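## Task

Put plate C56 properly seated in the nest it is currently resting on, lying flat within the locators, with its A1 well (the cut-off corner) at the nest corner labelled A1. It must stay seated on its own without the robot holding it; release it and move the gripper away at the end.

## Robot and tools

Robot: a single four-axis SCARA-style arm (lift, shoulder, elbow, wrist yaw) with a two-finger parallel gripper that always stays level; it can only yaw, never tilt. The controlled point, end_effector_position, sits midway between the two rubber pads, roughly 2 to 3 cm behind the fingertips. The fingers extend along the gripper's +x axis and close along its y axis.

Scene: six nests N1 to N6 each carry one plate (C15, C51, C16, C61, C11, C56), none seated, and only the ID labels tell which is where. Well A1 is at each plate's cut-off corner. Any other plate must stay exactly as found; even a slight shift, turn or tilt fails the scene. A short drop of a few mm when setting the target plate down is fine; longer falls are not. Never push anything off the table.

Frames: the scene frame has its origin on the table top under the arm base, +z up, +y to the left when facing along +x. Motion commands, however, are given in the gripper's own axes.

The row (used by execute_actions and move): five plain numbers, each in [-1, 1], ordered dx, dy, dz, rz, opening. The first four are an offset, not a pose: they describe the target relative to the gripper pose printed in the most recent result that showed it (before any such result in a scene, and for the second or later call within one reply, relative to where the robot is when the action begins). Scale: 1.0 equals 0.6 m for dx, dy, dz and 180 degrees for rz; rz turns about the gripper z axis from +x toward +y. Within one action every row is counted from that same reference pose, not from the row before. Opening is absolute: +1 is fully open (0.140 m), -1 is closed (pads still 0.066 m apart). Closing fully from open takes at least about 0.6 s. Because offsets start from a measured pose, repeating a small downward offset against something rigid does not press deeper; against something yielding it does.

Tools:
- execute_actions: {"actions": [...], "pictures": bool optional}. The list holds at most one item. Empty list: just returns the state. Action: {"rows": [[5 numbers], ...], "steps": n}, 1 to 15 rows, steps up to 15 (default 15), each step 1/30 s; one row per step, the final row repeated if rows run out. Wait: {"steps": n} with no rows, n up to 300, counted from the previous result.
- move: {"target": [5 numbers], "speed": m/s}. Straight-line path toward one target row (same offset rules as above). speed 0.002 to 0.5, default 0.25; turning capped at twice that in rad/s. The path lasts 0.5 to 10 s and is cut off at 10 s. It does not avoid obstacles; the hand lags, may drift and may overshoot speed, mostly with the arm near full stretch. Opening is sent at the start. Faster contact hits harder, and aiming further past contact presses harder.
- wait: {"seconds": 0 to 10}; sends nothing new.
- zoom_image: {"camera": "cam_low" or "cam_wrist", "region": [x0, y0, x1, y1]} in image pixels from the top-left, at most 504 by 504.
- finished_scene: {"scene": 1 or 2}; ends and grades the current scene irreversibly and starts the next.

Cameras: cam_low (896x504, fixed) and cam_wrist (616x616, fisheye on the hand). Calibration lines are supplied; real poses may differ a little.

Per control step the commanded pose is clipped to within 70 mm and 16 degrees of the measured pose, then driven by damped inverse kinematics. After an action ends the arm continues only to the last clipped pose, so a long reach may need several calls; check the reported pose. Zero offsets are not a pause; they pull the hand back to the reference pose. The simulation keeps running while replies are written.

Result lines: the state line gives end_effector_position (m) and end_effector_quat_wxyz in the scene frame (less accurate at long reach). Joint positions: lift (m, 0 to 0.55), shoulder (rad, -2 to 2), elbow (rad, -2.8 to 2.8), wrist yaw (rad, -12.566 to 12.566), then pad gap (m). grip_measured is the measured opening on the command scale. "pose unreachable" means the clearance check altered or blocked a command; HELD flags steps where a row was partly or wholly withheld. "Hand target" shows where the controller is currently driving. A move adds a "move:" line: how it ended (done, off_target, moving, held, fault), which limits acted (paced = pose clipped; held = some steps blocked, after which the arm may rush), and distance to target. MOTOR HOT warns from 85 °C; OVER-TEMPERATURE FAULT means brakes set until cooled.

Gripping: to hold, command an opening about 0.04 below grip_measured; less grips more gently. Pad force is about 18 N; fast closing can squeeze harder.

Avoid: an elbow angle within 0.4 rad of 0 (the arm may fold and fault); contact torques beyond load limits (lift 54 N, shoulder 8.1 N m, elbow 4.05 N m, wrist yaw 1.35 N m, including held weight), which stop the arm for 10 s; long holds that heat motors; drops, slips, slams and hard pushes. Finish with the plate released and the gripper clear.

Each tool is called after "Request:" as name(argument=value, ...), one argument or row to a line, values as JSON.

## Session

Request:
execute_actions(
  actions=[],
)

Scene clock: 0.00 s of 7200.00 s.
end_effector_position=(+0.6797, +0.0236, +0.3298) grip_measured=+0.99 end_effector_quat_wxyz=(+0.869, +0.000, +0.000, +0.496)
Joint positions: [ 0.325  0.282  2.044 -1.289  0.14 ]
Motor temperatures (°C, as the motors report them): [28 23 24 21]
Hand target: +0.680, +0.024, +0.330; +0.869, +0.000, +0.000, +0.496
camera_calibration (this result's frames):
cam_wrist: T_world_to_cam=[[0.861121, -0.508385, -0.00387903, -0.562822], [-0.308745, -0.516871, -0.798449, 0.472924], [0.403915, 0.688759, -0.60205, 0.00318318], [0, 0, 0, 1]] pos_world=[0.629385, -0.0438822, 0.377339]

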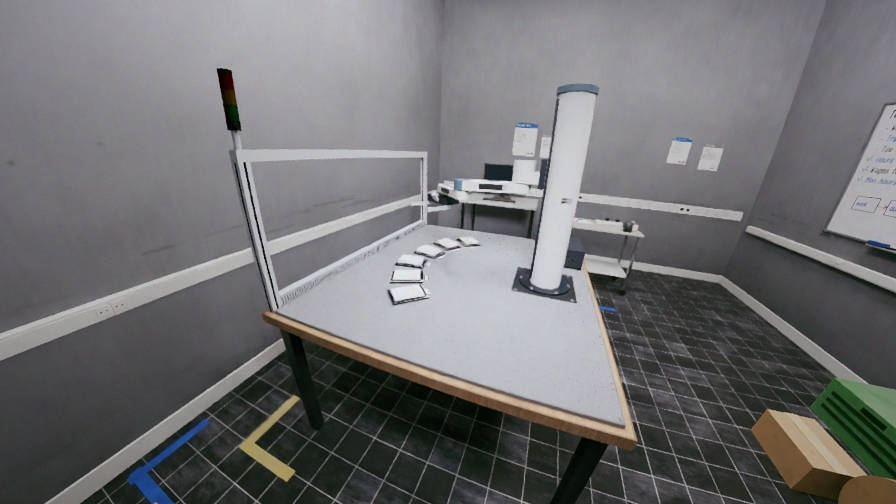

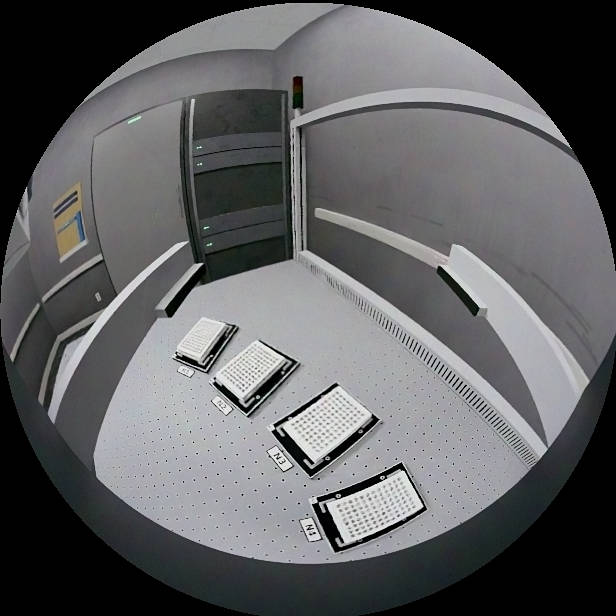

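Request:
move(
  target=[0.075, 0.437, -0.41, -0.146, 1],
  speed=0.45,
)

Request:
zoom_image(
  camera="cam_wrist",
  region=[170, 200, 450, 340],
)

Scene clock: 2.73 s of 7200.00 s.
end_effector_position=(+0.4767, +0.1957, +0.0838) grip_measured=+0.99 end_effector_quat_wxyz=(+0.958, +0.000, +0.000, +0.285)
Joint positions: [ 0.079  1.548  0.859 -1.828  0.14 ]
Motor temperatures (°C, as the motors report them): [28 23 24 21]
Hand target: +0.477, +0.196, +0.084; +0.958, +0.000, +0.000, +0.285
Off the commanded pose: 0.000 m, 0 deg.
move: done; limits=paced
camera_calibration (this result's frames):
cam_wrist: T_world_to_cam=[[0.547323, -0.836912, -0.00387903, -0.0876025], [-0.505565, -0.326929, -0.798449, 0.359401], [0.666964, 0.438971, -0.60205, -0.257989], [0, 0, 0, 1]] pos_world=[0.401717, 0.157432, 0.131301]

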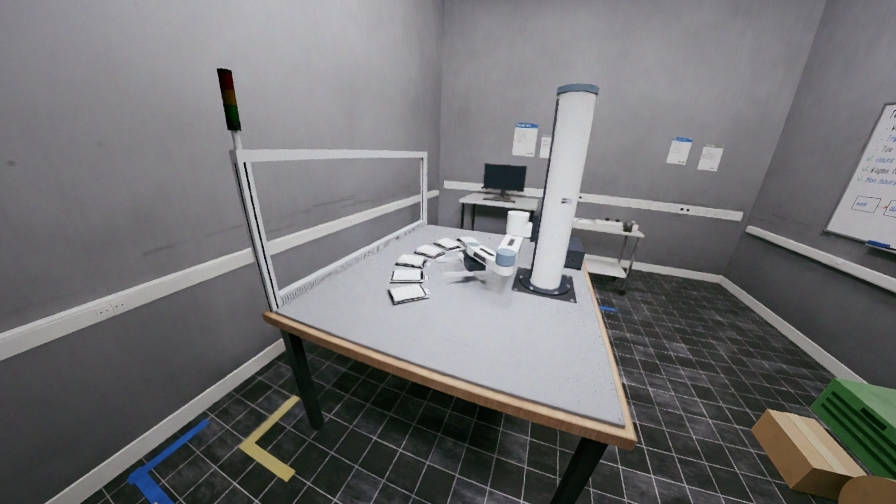

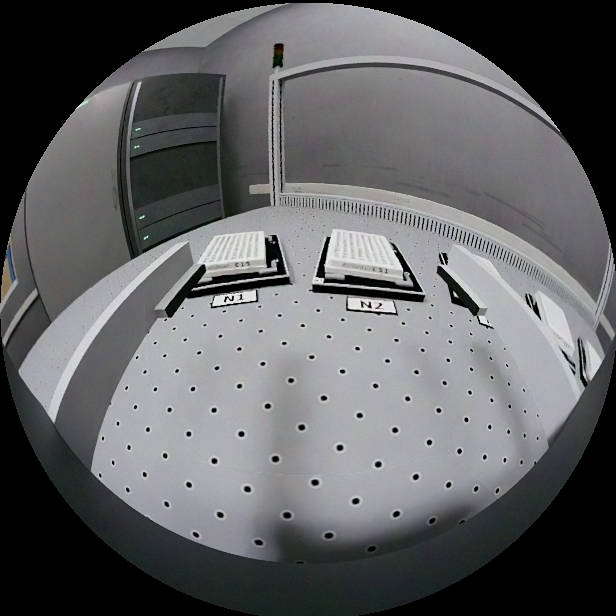

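Region (170, 200, 450, 340) of cam_wrist's 616x616 image, scaled by 1.800, with more detail than that image has.

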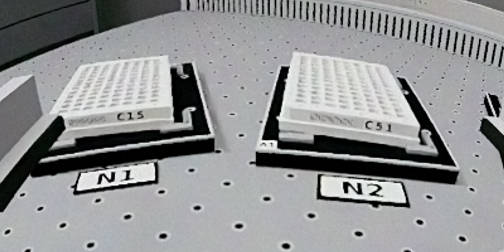

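Request:
move(
  target=[-0.09, -0.365, 0, -0.195, 1],
  speed=0.4,
)

Request:
zoom_image(
  camera="cam_wrist",
  region=[170, 200, 450, 340],
)

Scene clock: 5.17 s of 7200.00 s.
end_effector_position=(+0.5514, -0.0172, +0.0838) grip_measured=+0.99 end_effector_quat_wxyz=(+1.000, +0.000, +0.000, -0.017)
Joint positions: [ 0.079  0.9    0.934 -1.867  0.14 ]
Motor temperatures (°C, as the motors report them): [28 23 24 21]
Hand target: +0.551, -0.017, +0.084; +1.000, +0.000, +0.000, -0.017
Off the commanded pose: 0.000 m, 0 deg.
move: done
camera_calibration (this result's frames):
cam_wrist: T_world_to_cam=[[-0.0334734, -0.999432, -0.00387903, 0.0107315], [-0.601613, 0.0232485, -0.798449, 0.38654], [0.798086, -0.0243932, -0.60205, -0.29462], [0, 0, 0, 1]] pos_world=[0.468039, -0.00544777, 0.131298]

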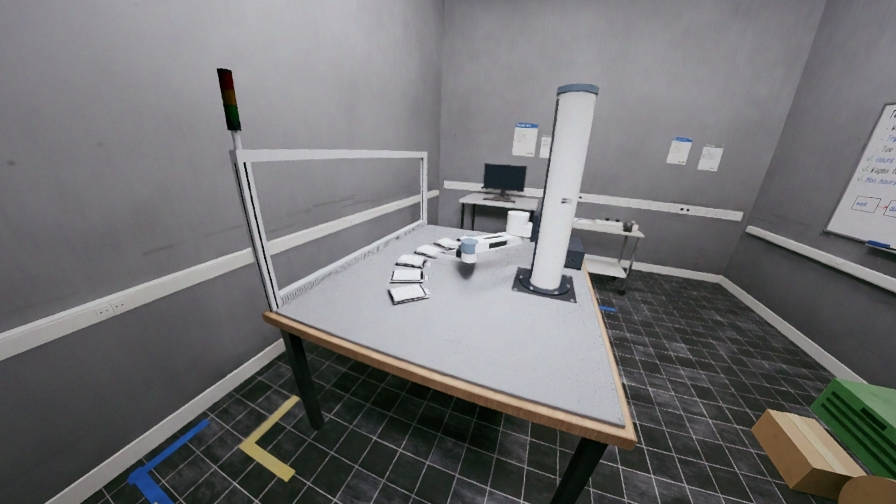

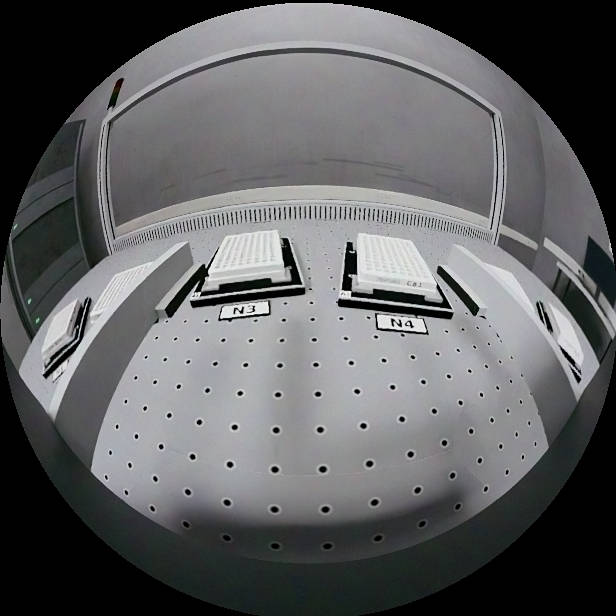

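Region (170, 200, 450, 340) of cam_wrist's 616x616 image, scaled by 1.800, with more detail than that image has.

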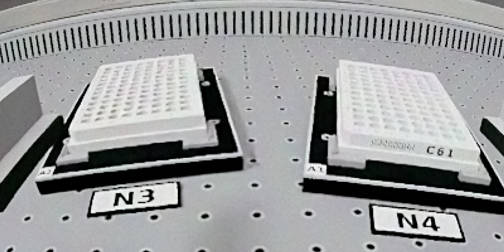

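N3 hidden, N4 C61. Next pair.

Request:
move(
  target=[-0.125, -0.375, 0, -0.205, 1],
  speed=0.4,
)

Request:
zoom_image(
  camera="cam_wrist",
  region=[170, 200, 450, 340],
)

Scene clock: 7.50 s of 7200.00 s.
end_effector_position=(+0.4688, -0.2397, +0.0838) grip_measured=+0.99 end_effector_quat_wxyz=(+0.943, +0.000, +0.000, -0.333)
Joint positions: [ 0.079  0.261  0.944 -1.883  0.14 ]
Motor temperatures (°C, as the motors report them): [28 23 24 21]
Hand target: +0.469, -0.240, +0.084; +0.943, +0.000, +0.000, -0.332
Off the commanded pose: 0.000 m, 0 deg.
move: done
camera_calibration (this result's frames):
cam_wrist: T_world_to_cam=[[-0.626929, -0.779067, -0.00387903, 0.116675], [-0.467102, 0.379861, -0.798449, 0.364471], [0.623519, -0.498759, -0.60205, -0.266038], [0, 0, 0, 1]] pos_world=[0.409272, -0.18024, 0.131296]

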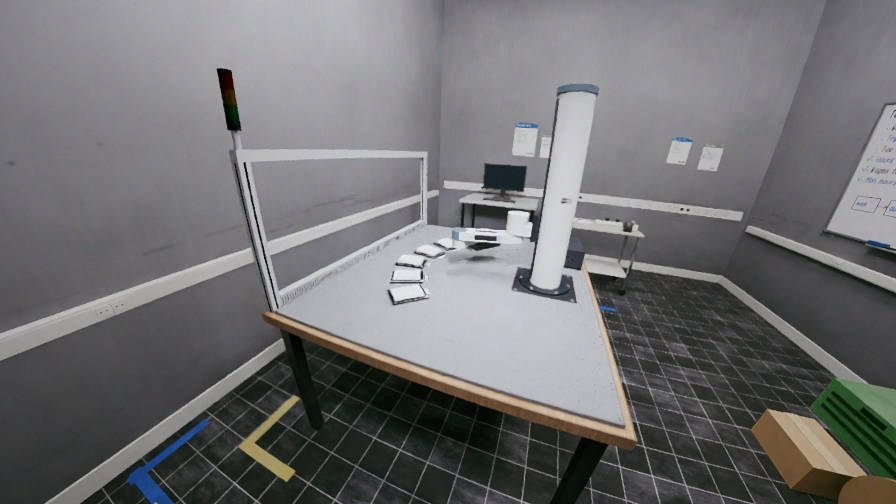

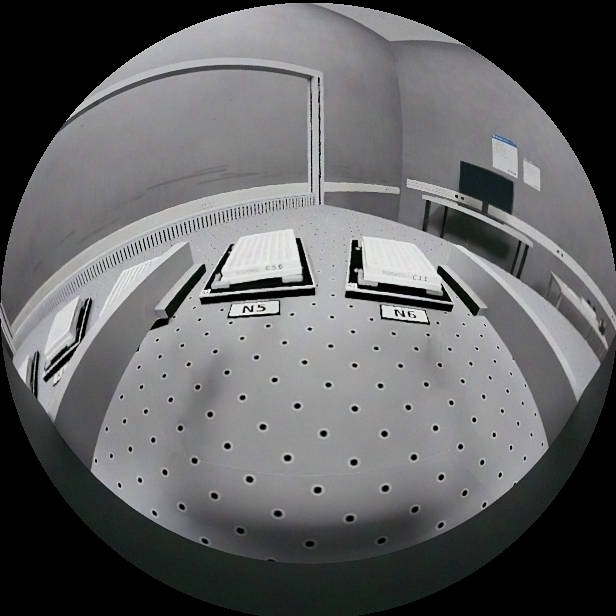

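Region (170, 200, 450, 340) of cam_wrist's 616x616 image, scaled by 1.800, with more detail than that image has.

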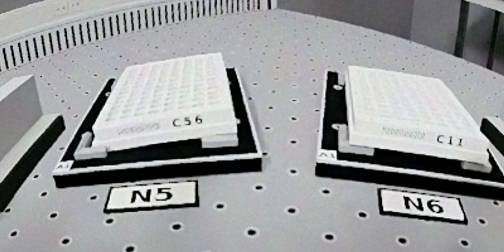

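Request:
move(
  target=[0.28, 0.118, 0.01, 0.04, 0.3],
  speed=0.35,
)

Request:
zoom_image(
  camera="cam_wrist",
  region=[180, 270, 460, 550],
)

Scene clock: 10.67 s of 7200.00 s.
end_effector_position=(+0.6441, -0.2898, +0.0897) grip_measured=+0.30 end_effector_quat_wxyz=(+0.962, +0.000, +0.000, -0.273)
Joint positions: [ 0.085  0.047  1.821 -2.42   0.114]
Motor temperatures (°C, as the motors report them): [28 23 24 21]
Hand target: +0.644, -0.290, +0.090; +0.962, +0.000, +0.000, -0.273
Off the commanded pose: 0.000 m, 0 deg.
move: done
camera_calibration (this result's frames):
cam_wrist: T_world_to_cam=[[-0.524254, -0.851553, -0.00387903, 0.100369], [-0.511061, 0.318269, -0.798449, 0.480609], [0.681156, -0.416608, -0.60205, -0.410034], [0, 0, 0, 1]] pos_world=[0.577537, -0.238317, 0.13727]

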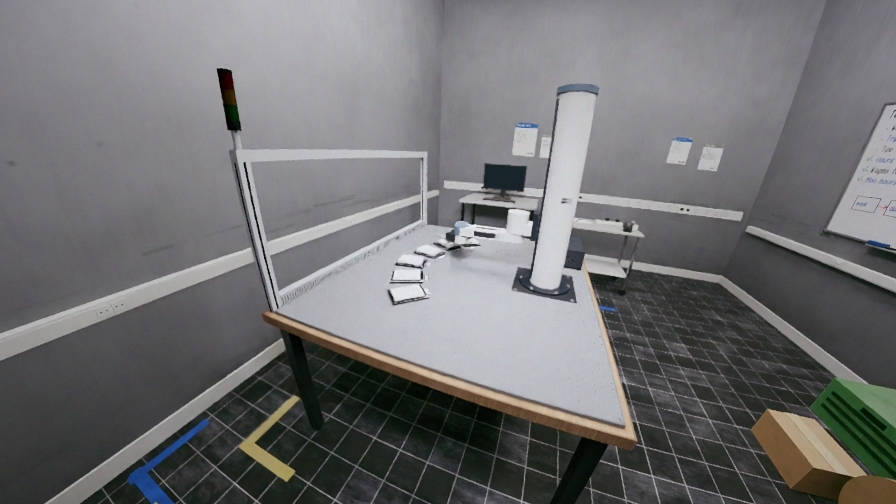

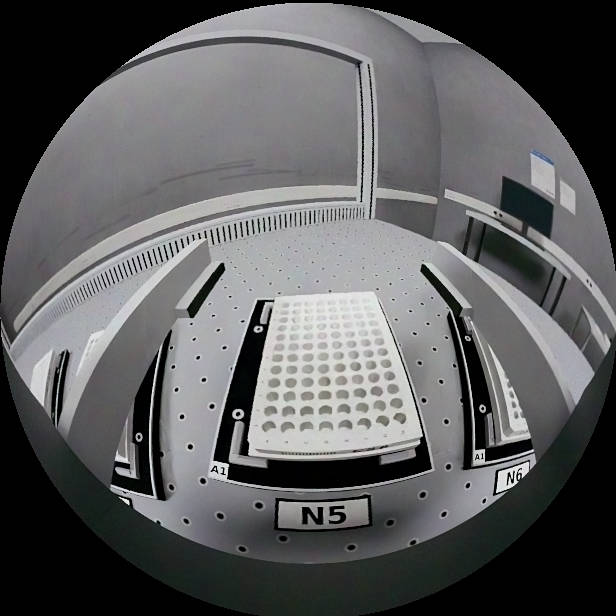

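Region (180, 270, 460, 550) of cam_wrist's 616x616 image, scaled by 1.800, with more detail than that image has.

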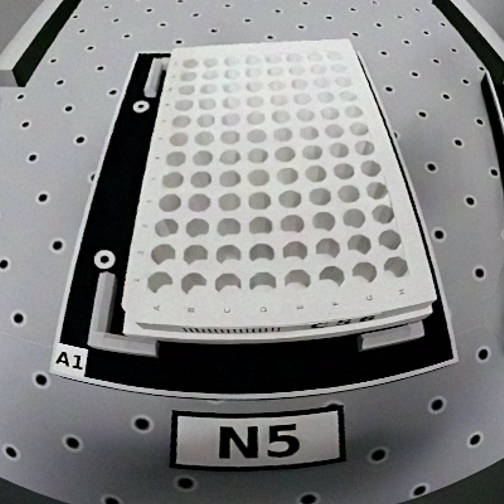

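Request:
zoom_image(
  camera="cam_wrist",
  region=[205, 400, 325, 490],
)

Request:
zoom_image(
  camera="cam_wrist",
  region=[325, 400, 445, 490],
)

Request:
zoom_image(
  camera="cam_wrist",
  region=[245, 280, 395, 340],
)

Region (205, 400, 325, 490) of cam_wrist's 616x616 image, scaled by 4.200, with more detail than that image has; it fills the top 378 rows of this view, and the rest is white.

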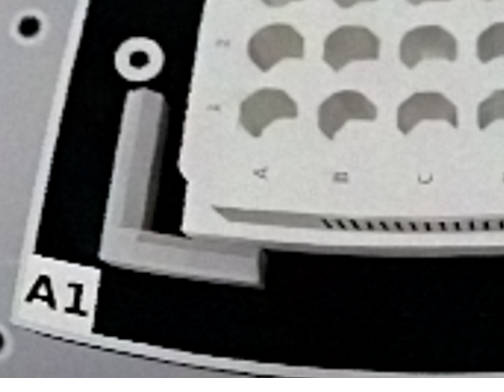

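Region (325, 400, 445, 490) of cam_wrist's 616x616 image, scaled by 4.200, with more detail than that image has; it fills the top 378 rows of this view, and the rest is white.

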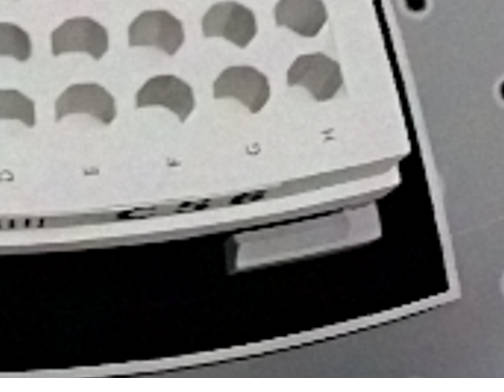

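Region (245, 280, 395, 340) of cam_wrist's 616x616 image, scaled by 3.360, with more detail than that image has; it fills the top 202 rows of this view, and the rest is white.

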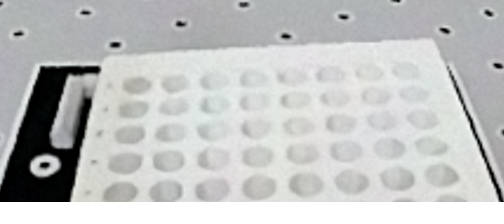

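Request:
move(
  target=[0.007, 0.0, -0.086, -0.0025, 0.12],
  speed=0.1,
)

Scene clock: 14.33 s of 7200.00 s.
end_effector_position=(+0.6477, -0.2920, +0.0381) grip_measured=+0.12 end_effector_quat_wxyz=(+0.961, +0.000, +0.000, -0.276)
Joint positions: [ 0.033  0.038  1.847 -2.445  0.107]
Motor temperatures (°C, as the motors report them): [28 23 24 21]
Hand target: +0.648, -0.292, +0.038; +0.961, +0.000, +0.000, -0.276
Off the commanded pose: 0.000 m, 0 deg.
move: done
camera_calibration (this result's frames):
cam_wrist: T_world_to_cam=[[-0.530731, -0.847531, -0.00387903, 0.105605], [-0.50862, 0.322156, -0.798449, 0.441442], [0.67796, -0.421789, -0.60205, -0.443895], [0, 0, 0, 1]] pos_world=[0.581517, -0.23994, 0.0856318]

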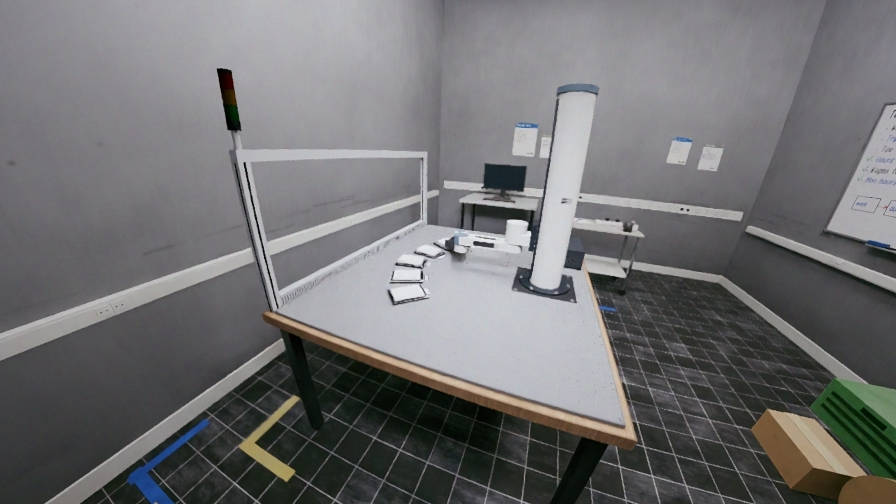

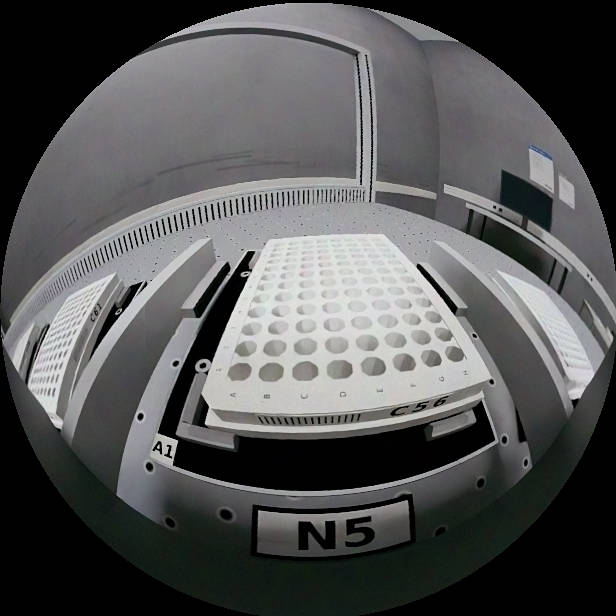

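Matches the scene‑1 framing closely. Close, then open.

Request:
execute_actions(
  actions=[
    {"rows":[[0,0,0,0,-0.05],[0,0,0,0,-0.15],[0,0,0,0,-0.22],[0,0,0,0,-0.27],[0,0,0,0,-0.31],[0,0,0,0,-0.35],[0,0,0,0,-0.38],[0,0,0,0,-0.41],[0,0,0,0,-0.44],[0,0,0,0,-0.46],[0,0,0,0,-0.48],[0,0,0,0,-0.5],[0,0,0,0,-0.52],[0,0,0,0,-0.54]],"steps":15},
  ],
  pictures=false,
)

Request:
move(
  target=[0, 0, 0, 0, -0.1],
  speed=0.05,
)

Request:
move(
  target=[0, 0.012, 0.12, 0, 0.1],
  speed=0.2,
)

Request:
zoom_image(
  camera="cam_wrist",
  region=[210, 290, 430, 510],
)

Scene clock: 16.50 s of 7200.00 s.
end_effector_position=(+0.6477, -0.2919, +0.0381) grip_measured=-0.54 end_effector_quat_wxyz=(+0.961, +0.000, +0.000, -0.276)
Joint positions: [ 0.033  0.038  1.847 -2.445  0.083]
Motor temperatures (°C, as the motors report them): [28 23 24 21]
Hand target: +0.648, -0.292, +0.038; +0.961, +0.000, +0.000, -0.276
Off the commanded pose: 0.000 m, 0 deg.
Steps of this call (steps 1 to 50: nothing new was sent; steps 51 to 65: all 15 steps of this action). Readings (end_effector_position):
51: (+0.6477, -0.2920, +0.0381)
52: (+0.6477, -0.2920, +0.0381)
54: (+0.6477, -0.2920, +0.0381)
58: (+0.6477, -0.2920, +0.0381)
65: the state above

Scene clock: 17.23 s of 7200.00 s.
end_effector_position=(+0.6477, -0.2919, +0.0381) grip_measured=-0.10 end_effector_quat_wxyz=(+0.961, +0.000, +0.000, -0.276)
Joint positions: [ 0.033  0.038  1.847 -2.444  0.099]
Motor temperatures (°C, as the motors report them): [28 23 24 21]
Hand target: +0.648, -0.292, +0.038; +0.961, +0.000, +0.000, -0.276
Off the commanded pose: 0.000 m, 0 deg.
move: done
camera_calibration (this result's frames):
cam_wrist: T_world_to_cam=[[-0.530171, -0.847882, -0.00387903, 0.105271], [-0.508832, 0.32182, -0.798449, 0.44149], [0.678239, -0.421341, -0.60205, -0.443953], [0, 0, 0, 1]] pos_world=[0.581562, -0.239879, 0.085634]

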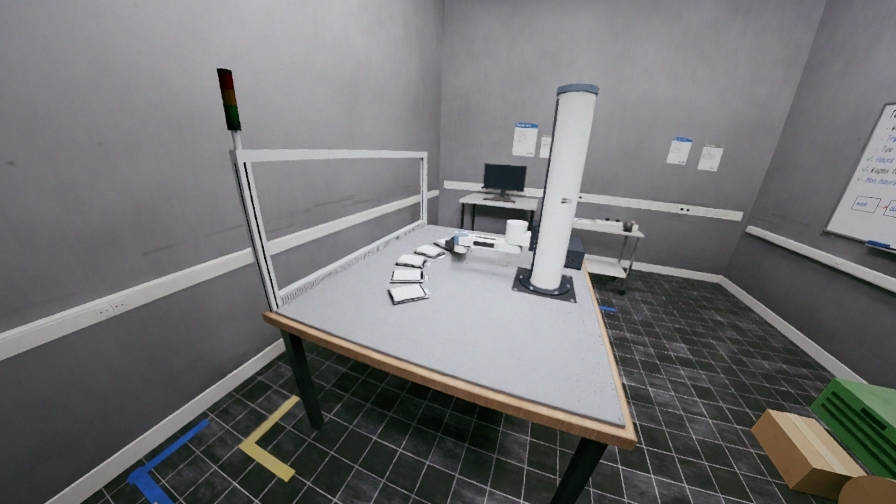

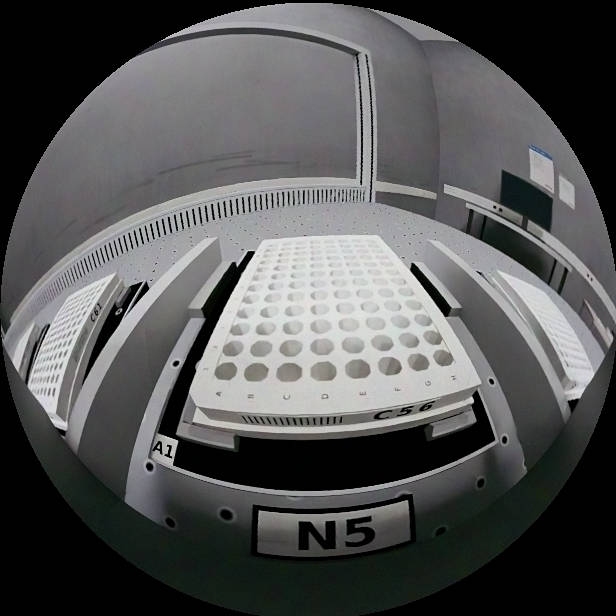

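Scene clock: 18.00 s of 7200.00 s.
end_effector_position=(+0.6515, -0.2858, +0.1102) grip_measured=+0.10 end_effector_quat_wxyz=(+0.961, +0.000, +0.000, -0.276)
Joint positions: [ 0.105  0.055  1.848 -2.462  0.107]
Motor temperatures (°C, as the motors report them): [28 23 24 21]
Hand target: +0.652, -0.286, +0.110; +0.961, +0.000, +0.000, -0.276
Off the commanded pose: 0.000 m, 0 deg.
move: done
camera_calibration (this result's frames):
cam_wrist: T_world_to_cam=[[-0.530036, -0.847967, -0.00387903, 0.112634], [-0.508884, 0.321739, -0.798449, 0.498992], [0.678306, -0.421233, -0.60205, -0.400605], [0, 0, 0, 1]] pos_world=[0.585362, -0.233783, 0.157673]

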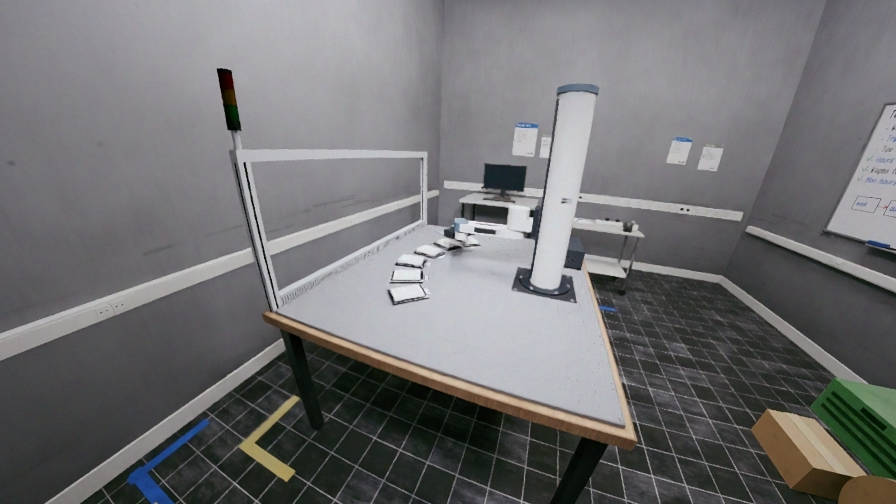

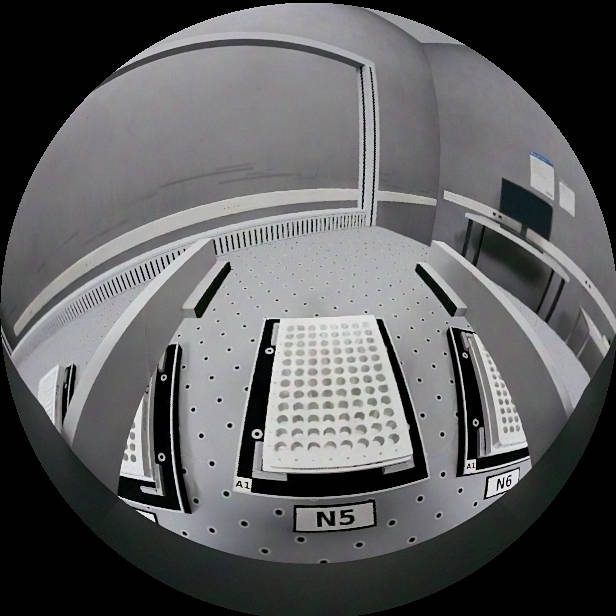

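Region (210, 290, 430, 510) of cam_wrist's 616x616 image, scaled by 2.291, with more detail than that image has.

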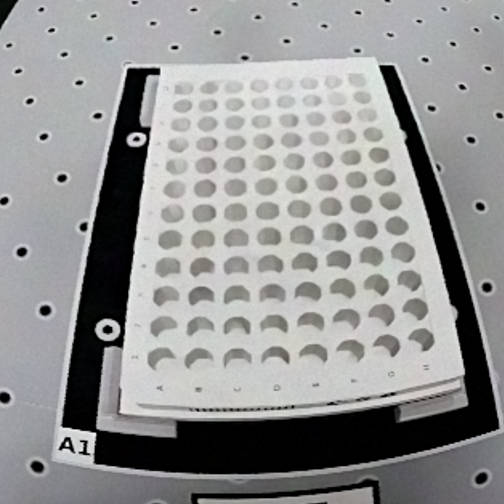

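Request:
move(
  target=[0, -0.0105, -0.12, 0, -0.15],
  speed=0.12,
)

Request:
execute_actions(
  actions=[
    {"rows":[[0,0,0,0,-0.3],[0,0,0,0,-0.4],[0,0,0,0,-0.45],[0,0,0,0,-0.48],[0,0,0,0,-0.5],[0,0,0,0,-0.52],[0,0,0,0,-0.54],[0,0,0,0,-0.55],[0,0,0,0,-0.56],[0,0,0,0,-0.57],[0,0,0,0,-0.58],[0,0,0,0,-0.59],[0,0,0,0,-0.6]],"steps":15},
  ],
)

Request:
move(
  target=[0, 0, 0, 0, -0.1],
  speed=0.05,
)

Scene clock: 20.47 s of 7200.00 s.
end_effector_position=(+0.6482, -0.2911, +0.0381) grip_measured=-0.15 end_effector_quat_wxyz=(+0.961, +0.000, +0.000, -0.276)
Joint positions: [ 0.033  0.04   1.848 -2.447  0.097]
Motor temperatures (°C, as the motors report them): [28 23 24 21]
Hand target: +0.648, -0.291, +0.038; +0.961, +0.000, +0.000, -0.276
Off the commanded pose: 0.000 m, 0 deg.
move: done
camera_calibration (this result's frames):
cam_wrist: T_world_to_cam=[[-0.530098, -0.847927, -0.00387903, 0.106147], [-0.50886, 0.321777, -0.798449, 0.441498], [0.678275, -0.421283, -0.60205, -0.443969], [0, 0, 0, 1]] pos_world=[0.582062, -0.239095, 0.0856342]

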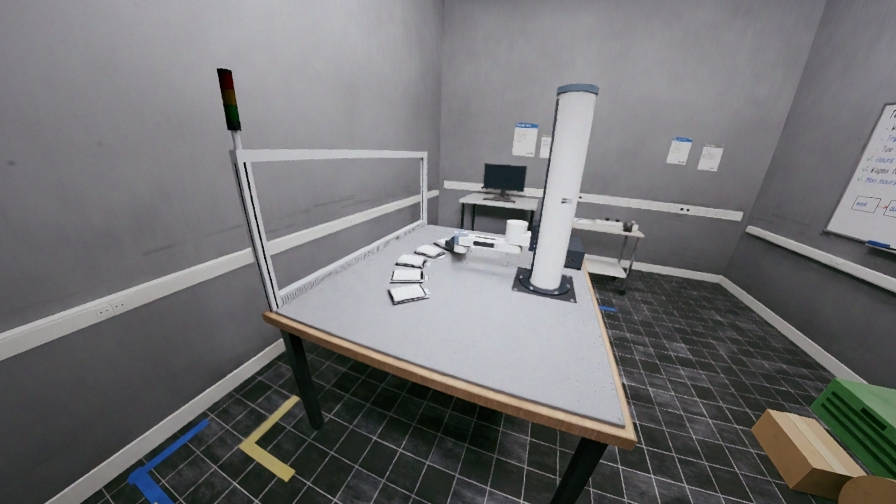

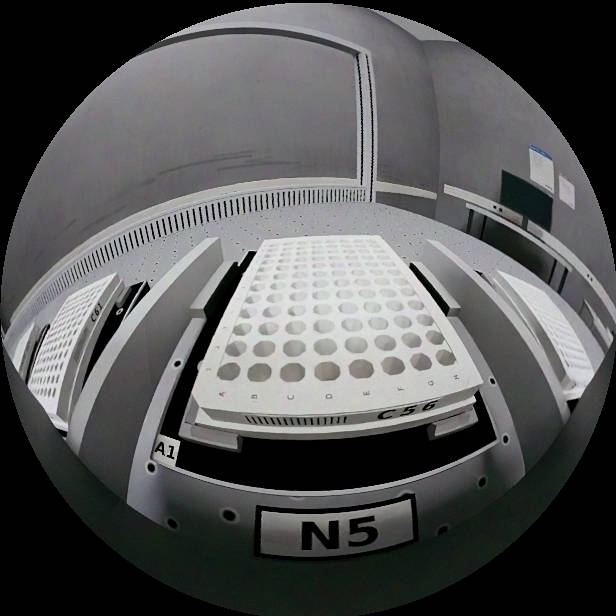

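Scene clock: 20.97 s of 7200.00 s.
end_effector_position=(+0.6482, -0.2911, +0.0381) grip_measured=-0.58 end_effector_quat_wxyz=(+0.961, +0.000, +0.000, -0.276)
Joint positions: [ 0.033  0.04   1.848 -2.447  0.082]
Motor temperatures (°C, as the motors report them): [28 23 24 21]
Hand target: +0.648, -0.291, +0.038; +0.961, +0.000, +0.000, -0.276
Off the commanded pose: 0.000 m, 0 deg.
Steps of this call (steps 1 to 15: all 15 steps of this action). Readings (end_effector_position):
1: (+0.6482, -0.2911, +0.0381)
2: (+0.6482, -0.2911, +0.0381)
4: (+0.6482, -0.2911, +0.0381)
8: (+0.6482, -0.2911, +0.0381)
15: the state above
camera_calibration (this result's frames):
cam_wrist: T_world_to_cam=[[-0.530097, -0.847928, -0.00387903, 0.106146], [-0.508861, 0.321776, -0.798449, 0.441498], [0.678276, -0.421282, -0.60205, -0.443969], [0, 0, 0, 1]] pos_world=[0.582062, -0.239095, 0.0856343]

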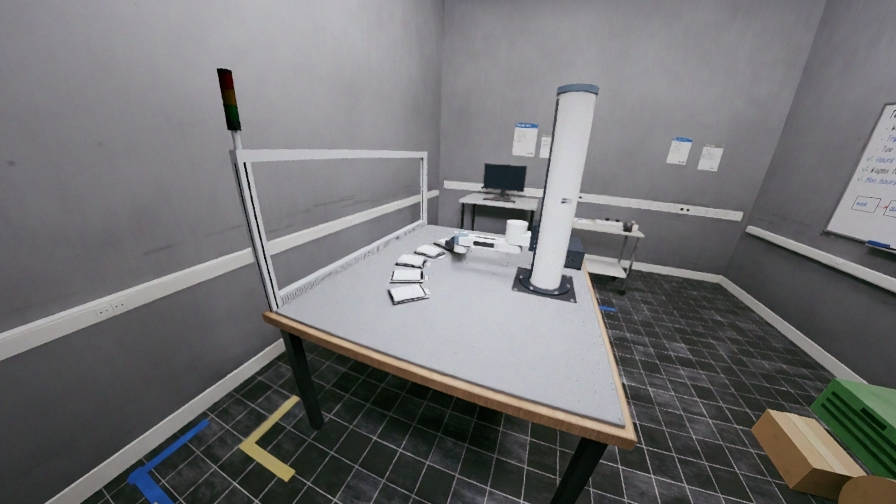

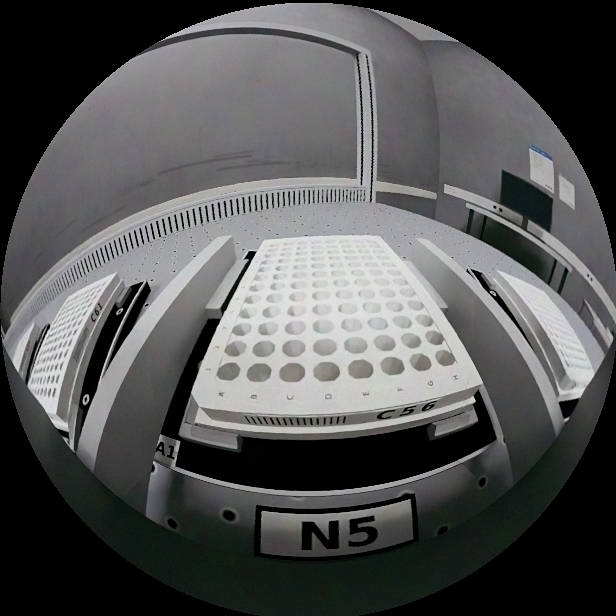

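Scene clock: 21.70 s of 7200.00 s.
end_effector_position=(+0.6482, -0.2911, +0.0381) grip_measured=-0.10 end_effector_quat_wxyz=(+0.961, +0.000, +0.000, -0.276)
Joint positions: [ 0.033  0.04   1.848 -2.447  0.099]
Motor temperatures (°C, as the motors report them): [28 23 24 21]
Hand target: +0.648, -0.291, +0.038; +0.961, +0.000, +0.000, -0.276
Off the commanded pose: 0.000 m, 0 deg.
move: done
camera_calibration (this result's frames):
cam_wrist: T_world_to_cam=[[-0.530095, -0.84793, -0.00387903, 0.106144], [-0.508862, 0.321774, -0.798449, 0.441498], [0.678277, -0.42128, -0.60205, -0.443969], [0, 0, 0, 1]] pos_world=[0.582062, -0.239095, 0.0856343]

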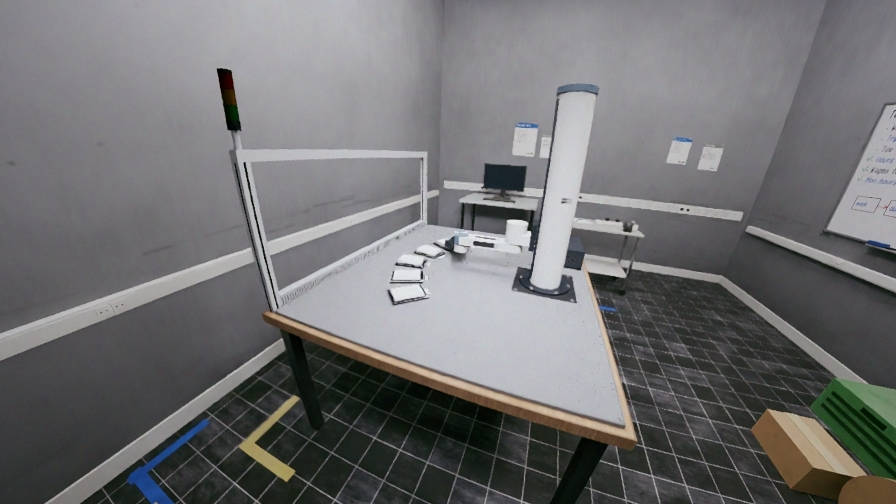

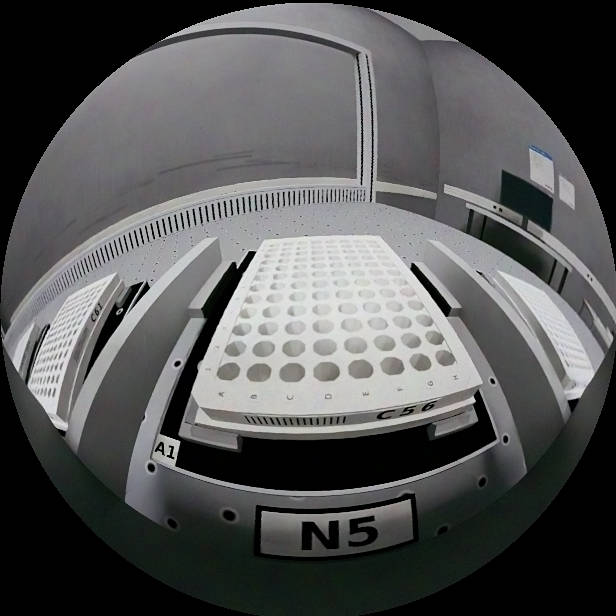

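Request:
execute_actions(
  actions=[
    {"rows":[[0,0,0,0,-0.3],[0,0,0,0,-0.45],[0,0,0,0,-0.52],[0,0,0,0,-0.55],[0,0,0,0,-0.57],[0,0,0,0,-0.59],[0,0,0,0,-0.6],[0,0,0,0,-0.61],[0,0,0,0,-0.62],[0,0,0,0,-0.63],[0,0,0,0,-0.64],[0,0,0,0,-0.65],[0,0,0,0,-0.66],[0,0,0,0,-0.67]],"steps":15},
  ],
  pictures=false,
)

Request:
wait(
  seconds=0.2,
)

Request:
zoom_image(
  camera="cam_wrist",
  region=[140, 215, 520, 500],
)

Scene clock: 23.63 s of 7200.00 s.
end_effector_position=(+0.6482, -0.2911, +0.0381) grip_measured=-0.58 end_effector_quat_wxyz=(+0.961, +0.000, +0.000, -0.276)
Joint positions: [ 0.033  0.04   1.848 -2.447  0.082]
Motor temperatures (°C, as the motors report them): [28 23 24 21]
Hand target: +0.648, -0.291, +0.038; +0.961, +0.000, +0.000, -0.276
Off the commanded pose: 0.000 m, 0 deg.
Steps of this call (steps 1 to 43: nothing new was sent; steps 44 to 58: all 15 steps of this action). Readings (end_effector_position):
44: (+0.6482, -0.2911, +0.0381)
45: (+0.6482, -0.2911, +0.0381)
47: (+0.6482, -0.2911, +0.0381)
51: (+0.6482, -0.2911, +0.0381)
58: the state above

Scene clock: 23.83 s of 7200.00 s.
end_effector_position=(+0.6482, -0.2911, +0.0381) grip_measured=-0.58 end_effector_quat_wxyz=(+0.961, +0.000, +0.000, -0.276)
Joint positions: [ 0.033  0.04   1.848 -2.447  0.082]
Motor temperatures (°C, as the motors report them): [28 23 24 21]
Hand target: +0.648, -0.291, +0.038; +0.961, +0.000, +0.000, -0.276
Off the commanded pose: 0.000 m, 0 deg.
Steps of this call (steps 1 to 6: nothing new was sent). Readings (end_effector_position):
1: (+0.6482, -0.2911, +0.0381)
2: (+0.6482, -0.2911, +0.0381)
4: (+0.6482, -0.2911, +0.0381)
6: the state above
camera_calibration (this result's frames):
cam_wrist: T_world_to_cam=[[-0.530095, -0.84793, -0.00387903, 0.106144], [-0.508862, 0.321774, -0.798449, 0.441498], [0.678277, -0.42128, -0.60205, -0.443969], [0, 0, 0, 1]] pos_world=[0.582062, -0.239095, 0.0856343]

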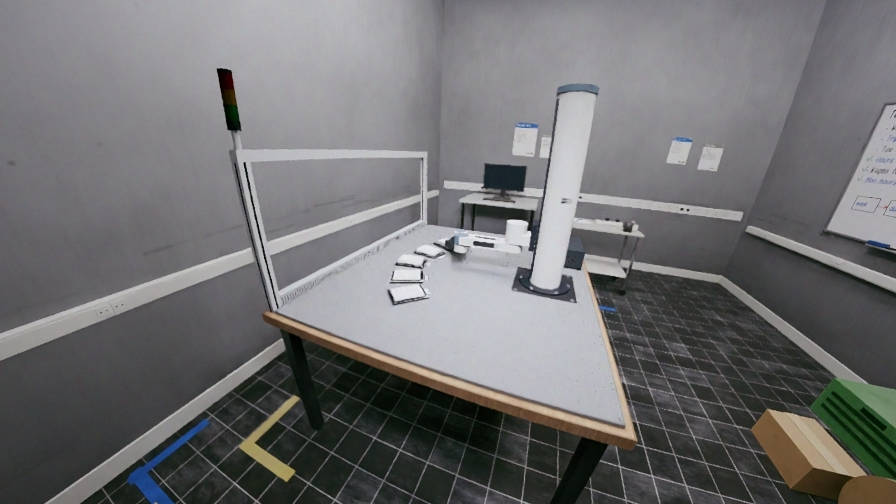

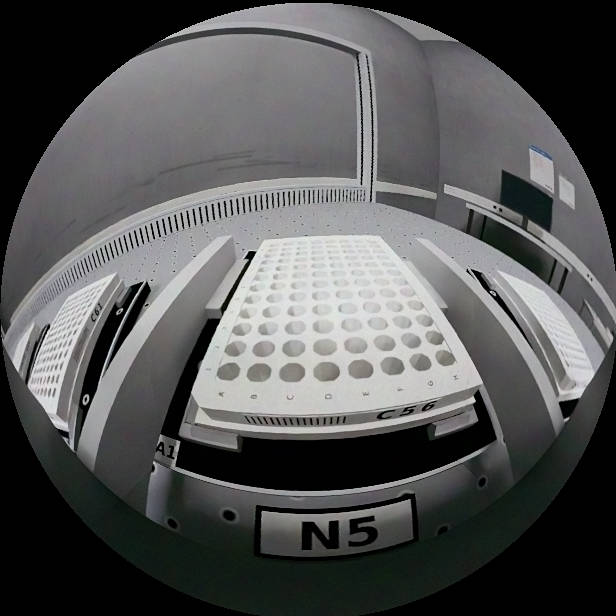

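Region (140, 215, 520, 500) of cam_wrist's 616x616 image, scaled by 1.326, with more detail than that image has; it fills the top 378 rows of this view, and the rest is white.

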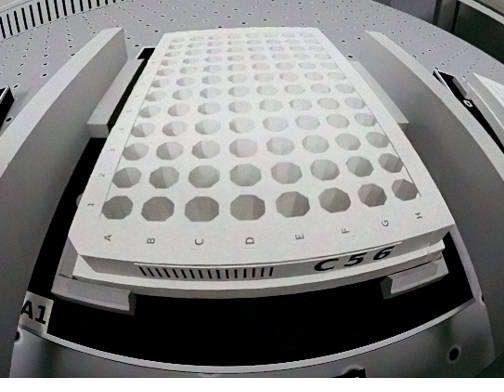

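Request:
move(
  target=[0, 0.004, 0, 0, -0.55],
  speed=0.005,
)

Request:
move(
  target=[0, 0, 0, 0, -0.15],
  speed=0.05,
)

Request:
zoom_image(
  camera="cam_wrist",
  region=[140, 215, 520, 500],
)

Scene clock: 25.93 s of 7200.00 s.
end_effector_position=(+0.6488, -0.2900, +0.0381) grip_measured=-0.55 end_effector_quat_wxyz=(+0.961, +0.000, +0.000, -0.278)
Joint positions: [ 0.033  0.045  1.847 -2.455  0.083]
Motor temperatures (°C, as the motors report them): [28 23 24 21]
Hand target: +0.650, -0.289, +0.038; +0.961, +0.000, +0.000, -0.276
Off the commanded pose: 0.001 m, 0 deg.
move: done
camera_calibration (this result's frames):
cam_wrist: T_world_to_cam=[[-0.533405, -0.845851, -0.00387903, 0.110148], [-0.5076, 0.323761, -0.798449, 0.441194], [0.676625, -0.423928, -0.60205, -0.443591], [0, 0, 0, 1]] pos_world=[0.582848, -0.237723, 0.0856343]

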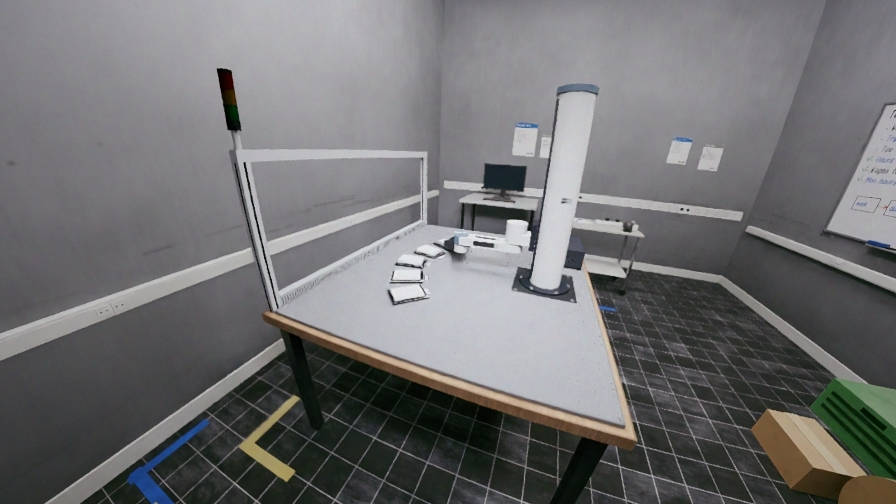

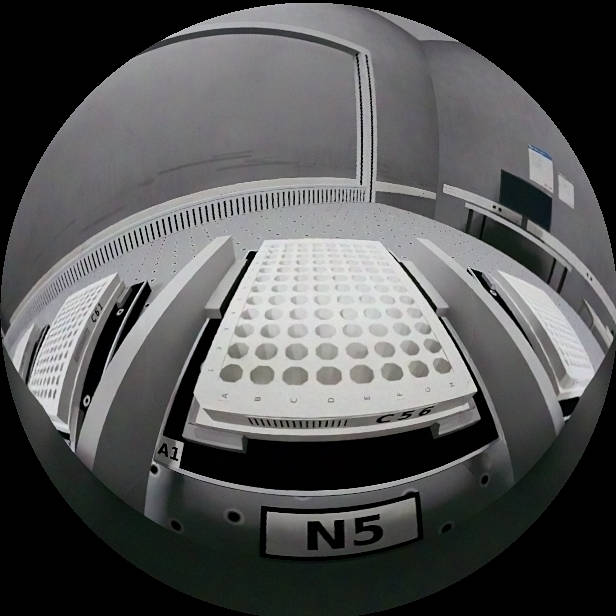

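Scene clock: 26.43 s of 7200.00 s.
end_effector_position=(+0.6487, -0.2901, +0.0381) grip_measured=-0.15 end_effector_quat_wxyz=(+0.961, +0.000, +0.000, -0.278)
Joint positions: [ 0.033  0.044  1.847 -2.455  0.097]
Motor temperatures (°C, as the motors report them): [28 23 24 21]
Hand target: +0.649, -0.290, +0.038; +0.961, +0.000, +0.000, -0.278
Off the commanded pose: 0.000 m, 0 deg.
move: done
camera_calibration (this result's frames):
cam_wrist: T_world_to_cam=[[-0.533864, -0.845561, -0.00387903, 0.110357], [-0.507424, 0.324037, -0.798449, 0.441148], [0.676395, -0.424295, -0.60205, -0.443532], [0, 0, 0, 1]] pos_world=[0.582767, -0.237823, 0.0856343]

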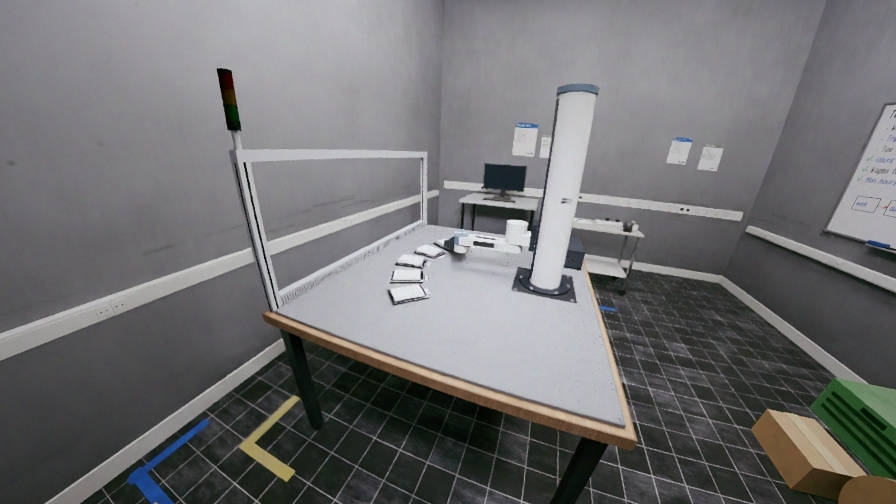

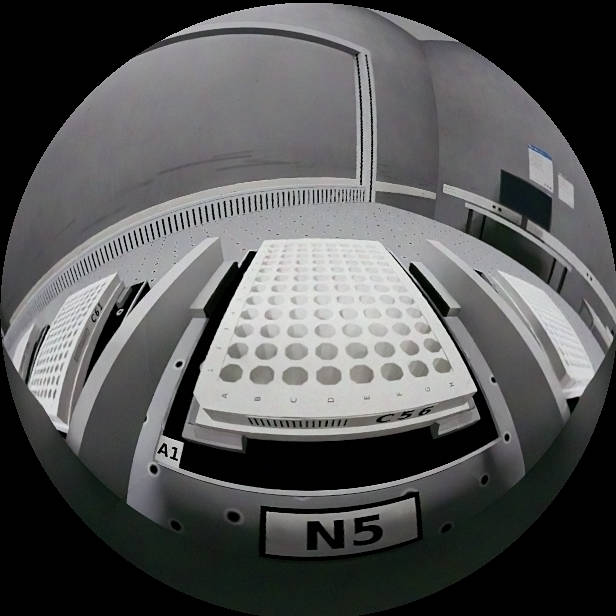

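Region (140, 215, 520, 500) of cam_wrist's 616x616 image, scaled by 1.326, with more detail than that image has; it fills the top 378 rows of this view, and the rest is white.

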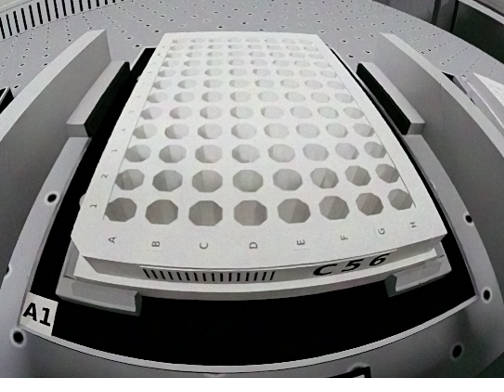

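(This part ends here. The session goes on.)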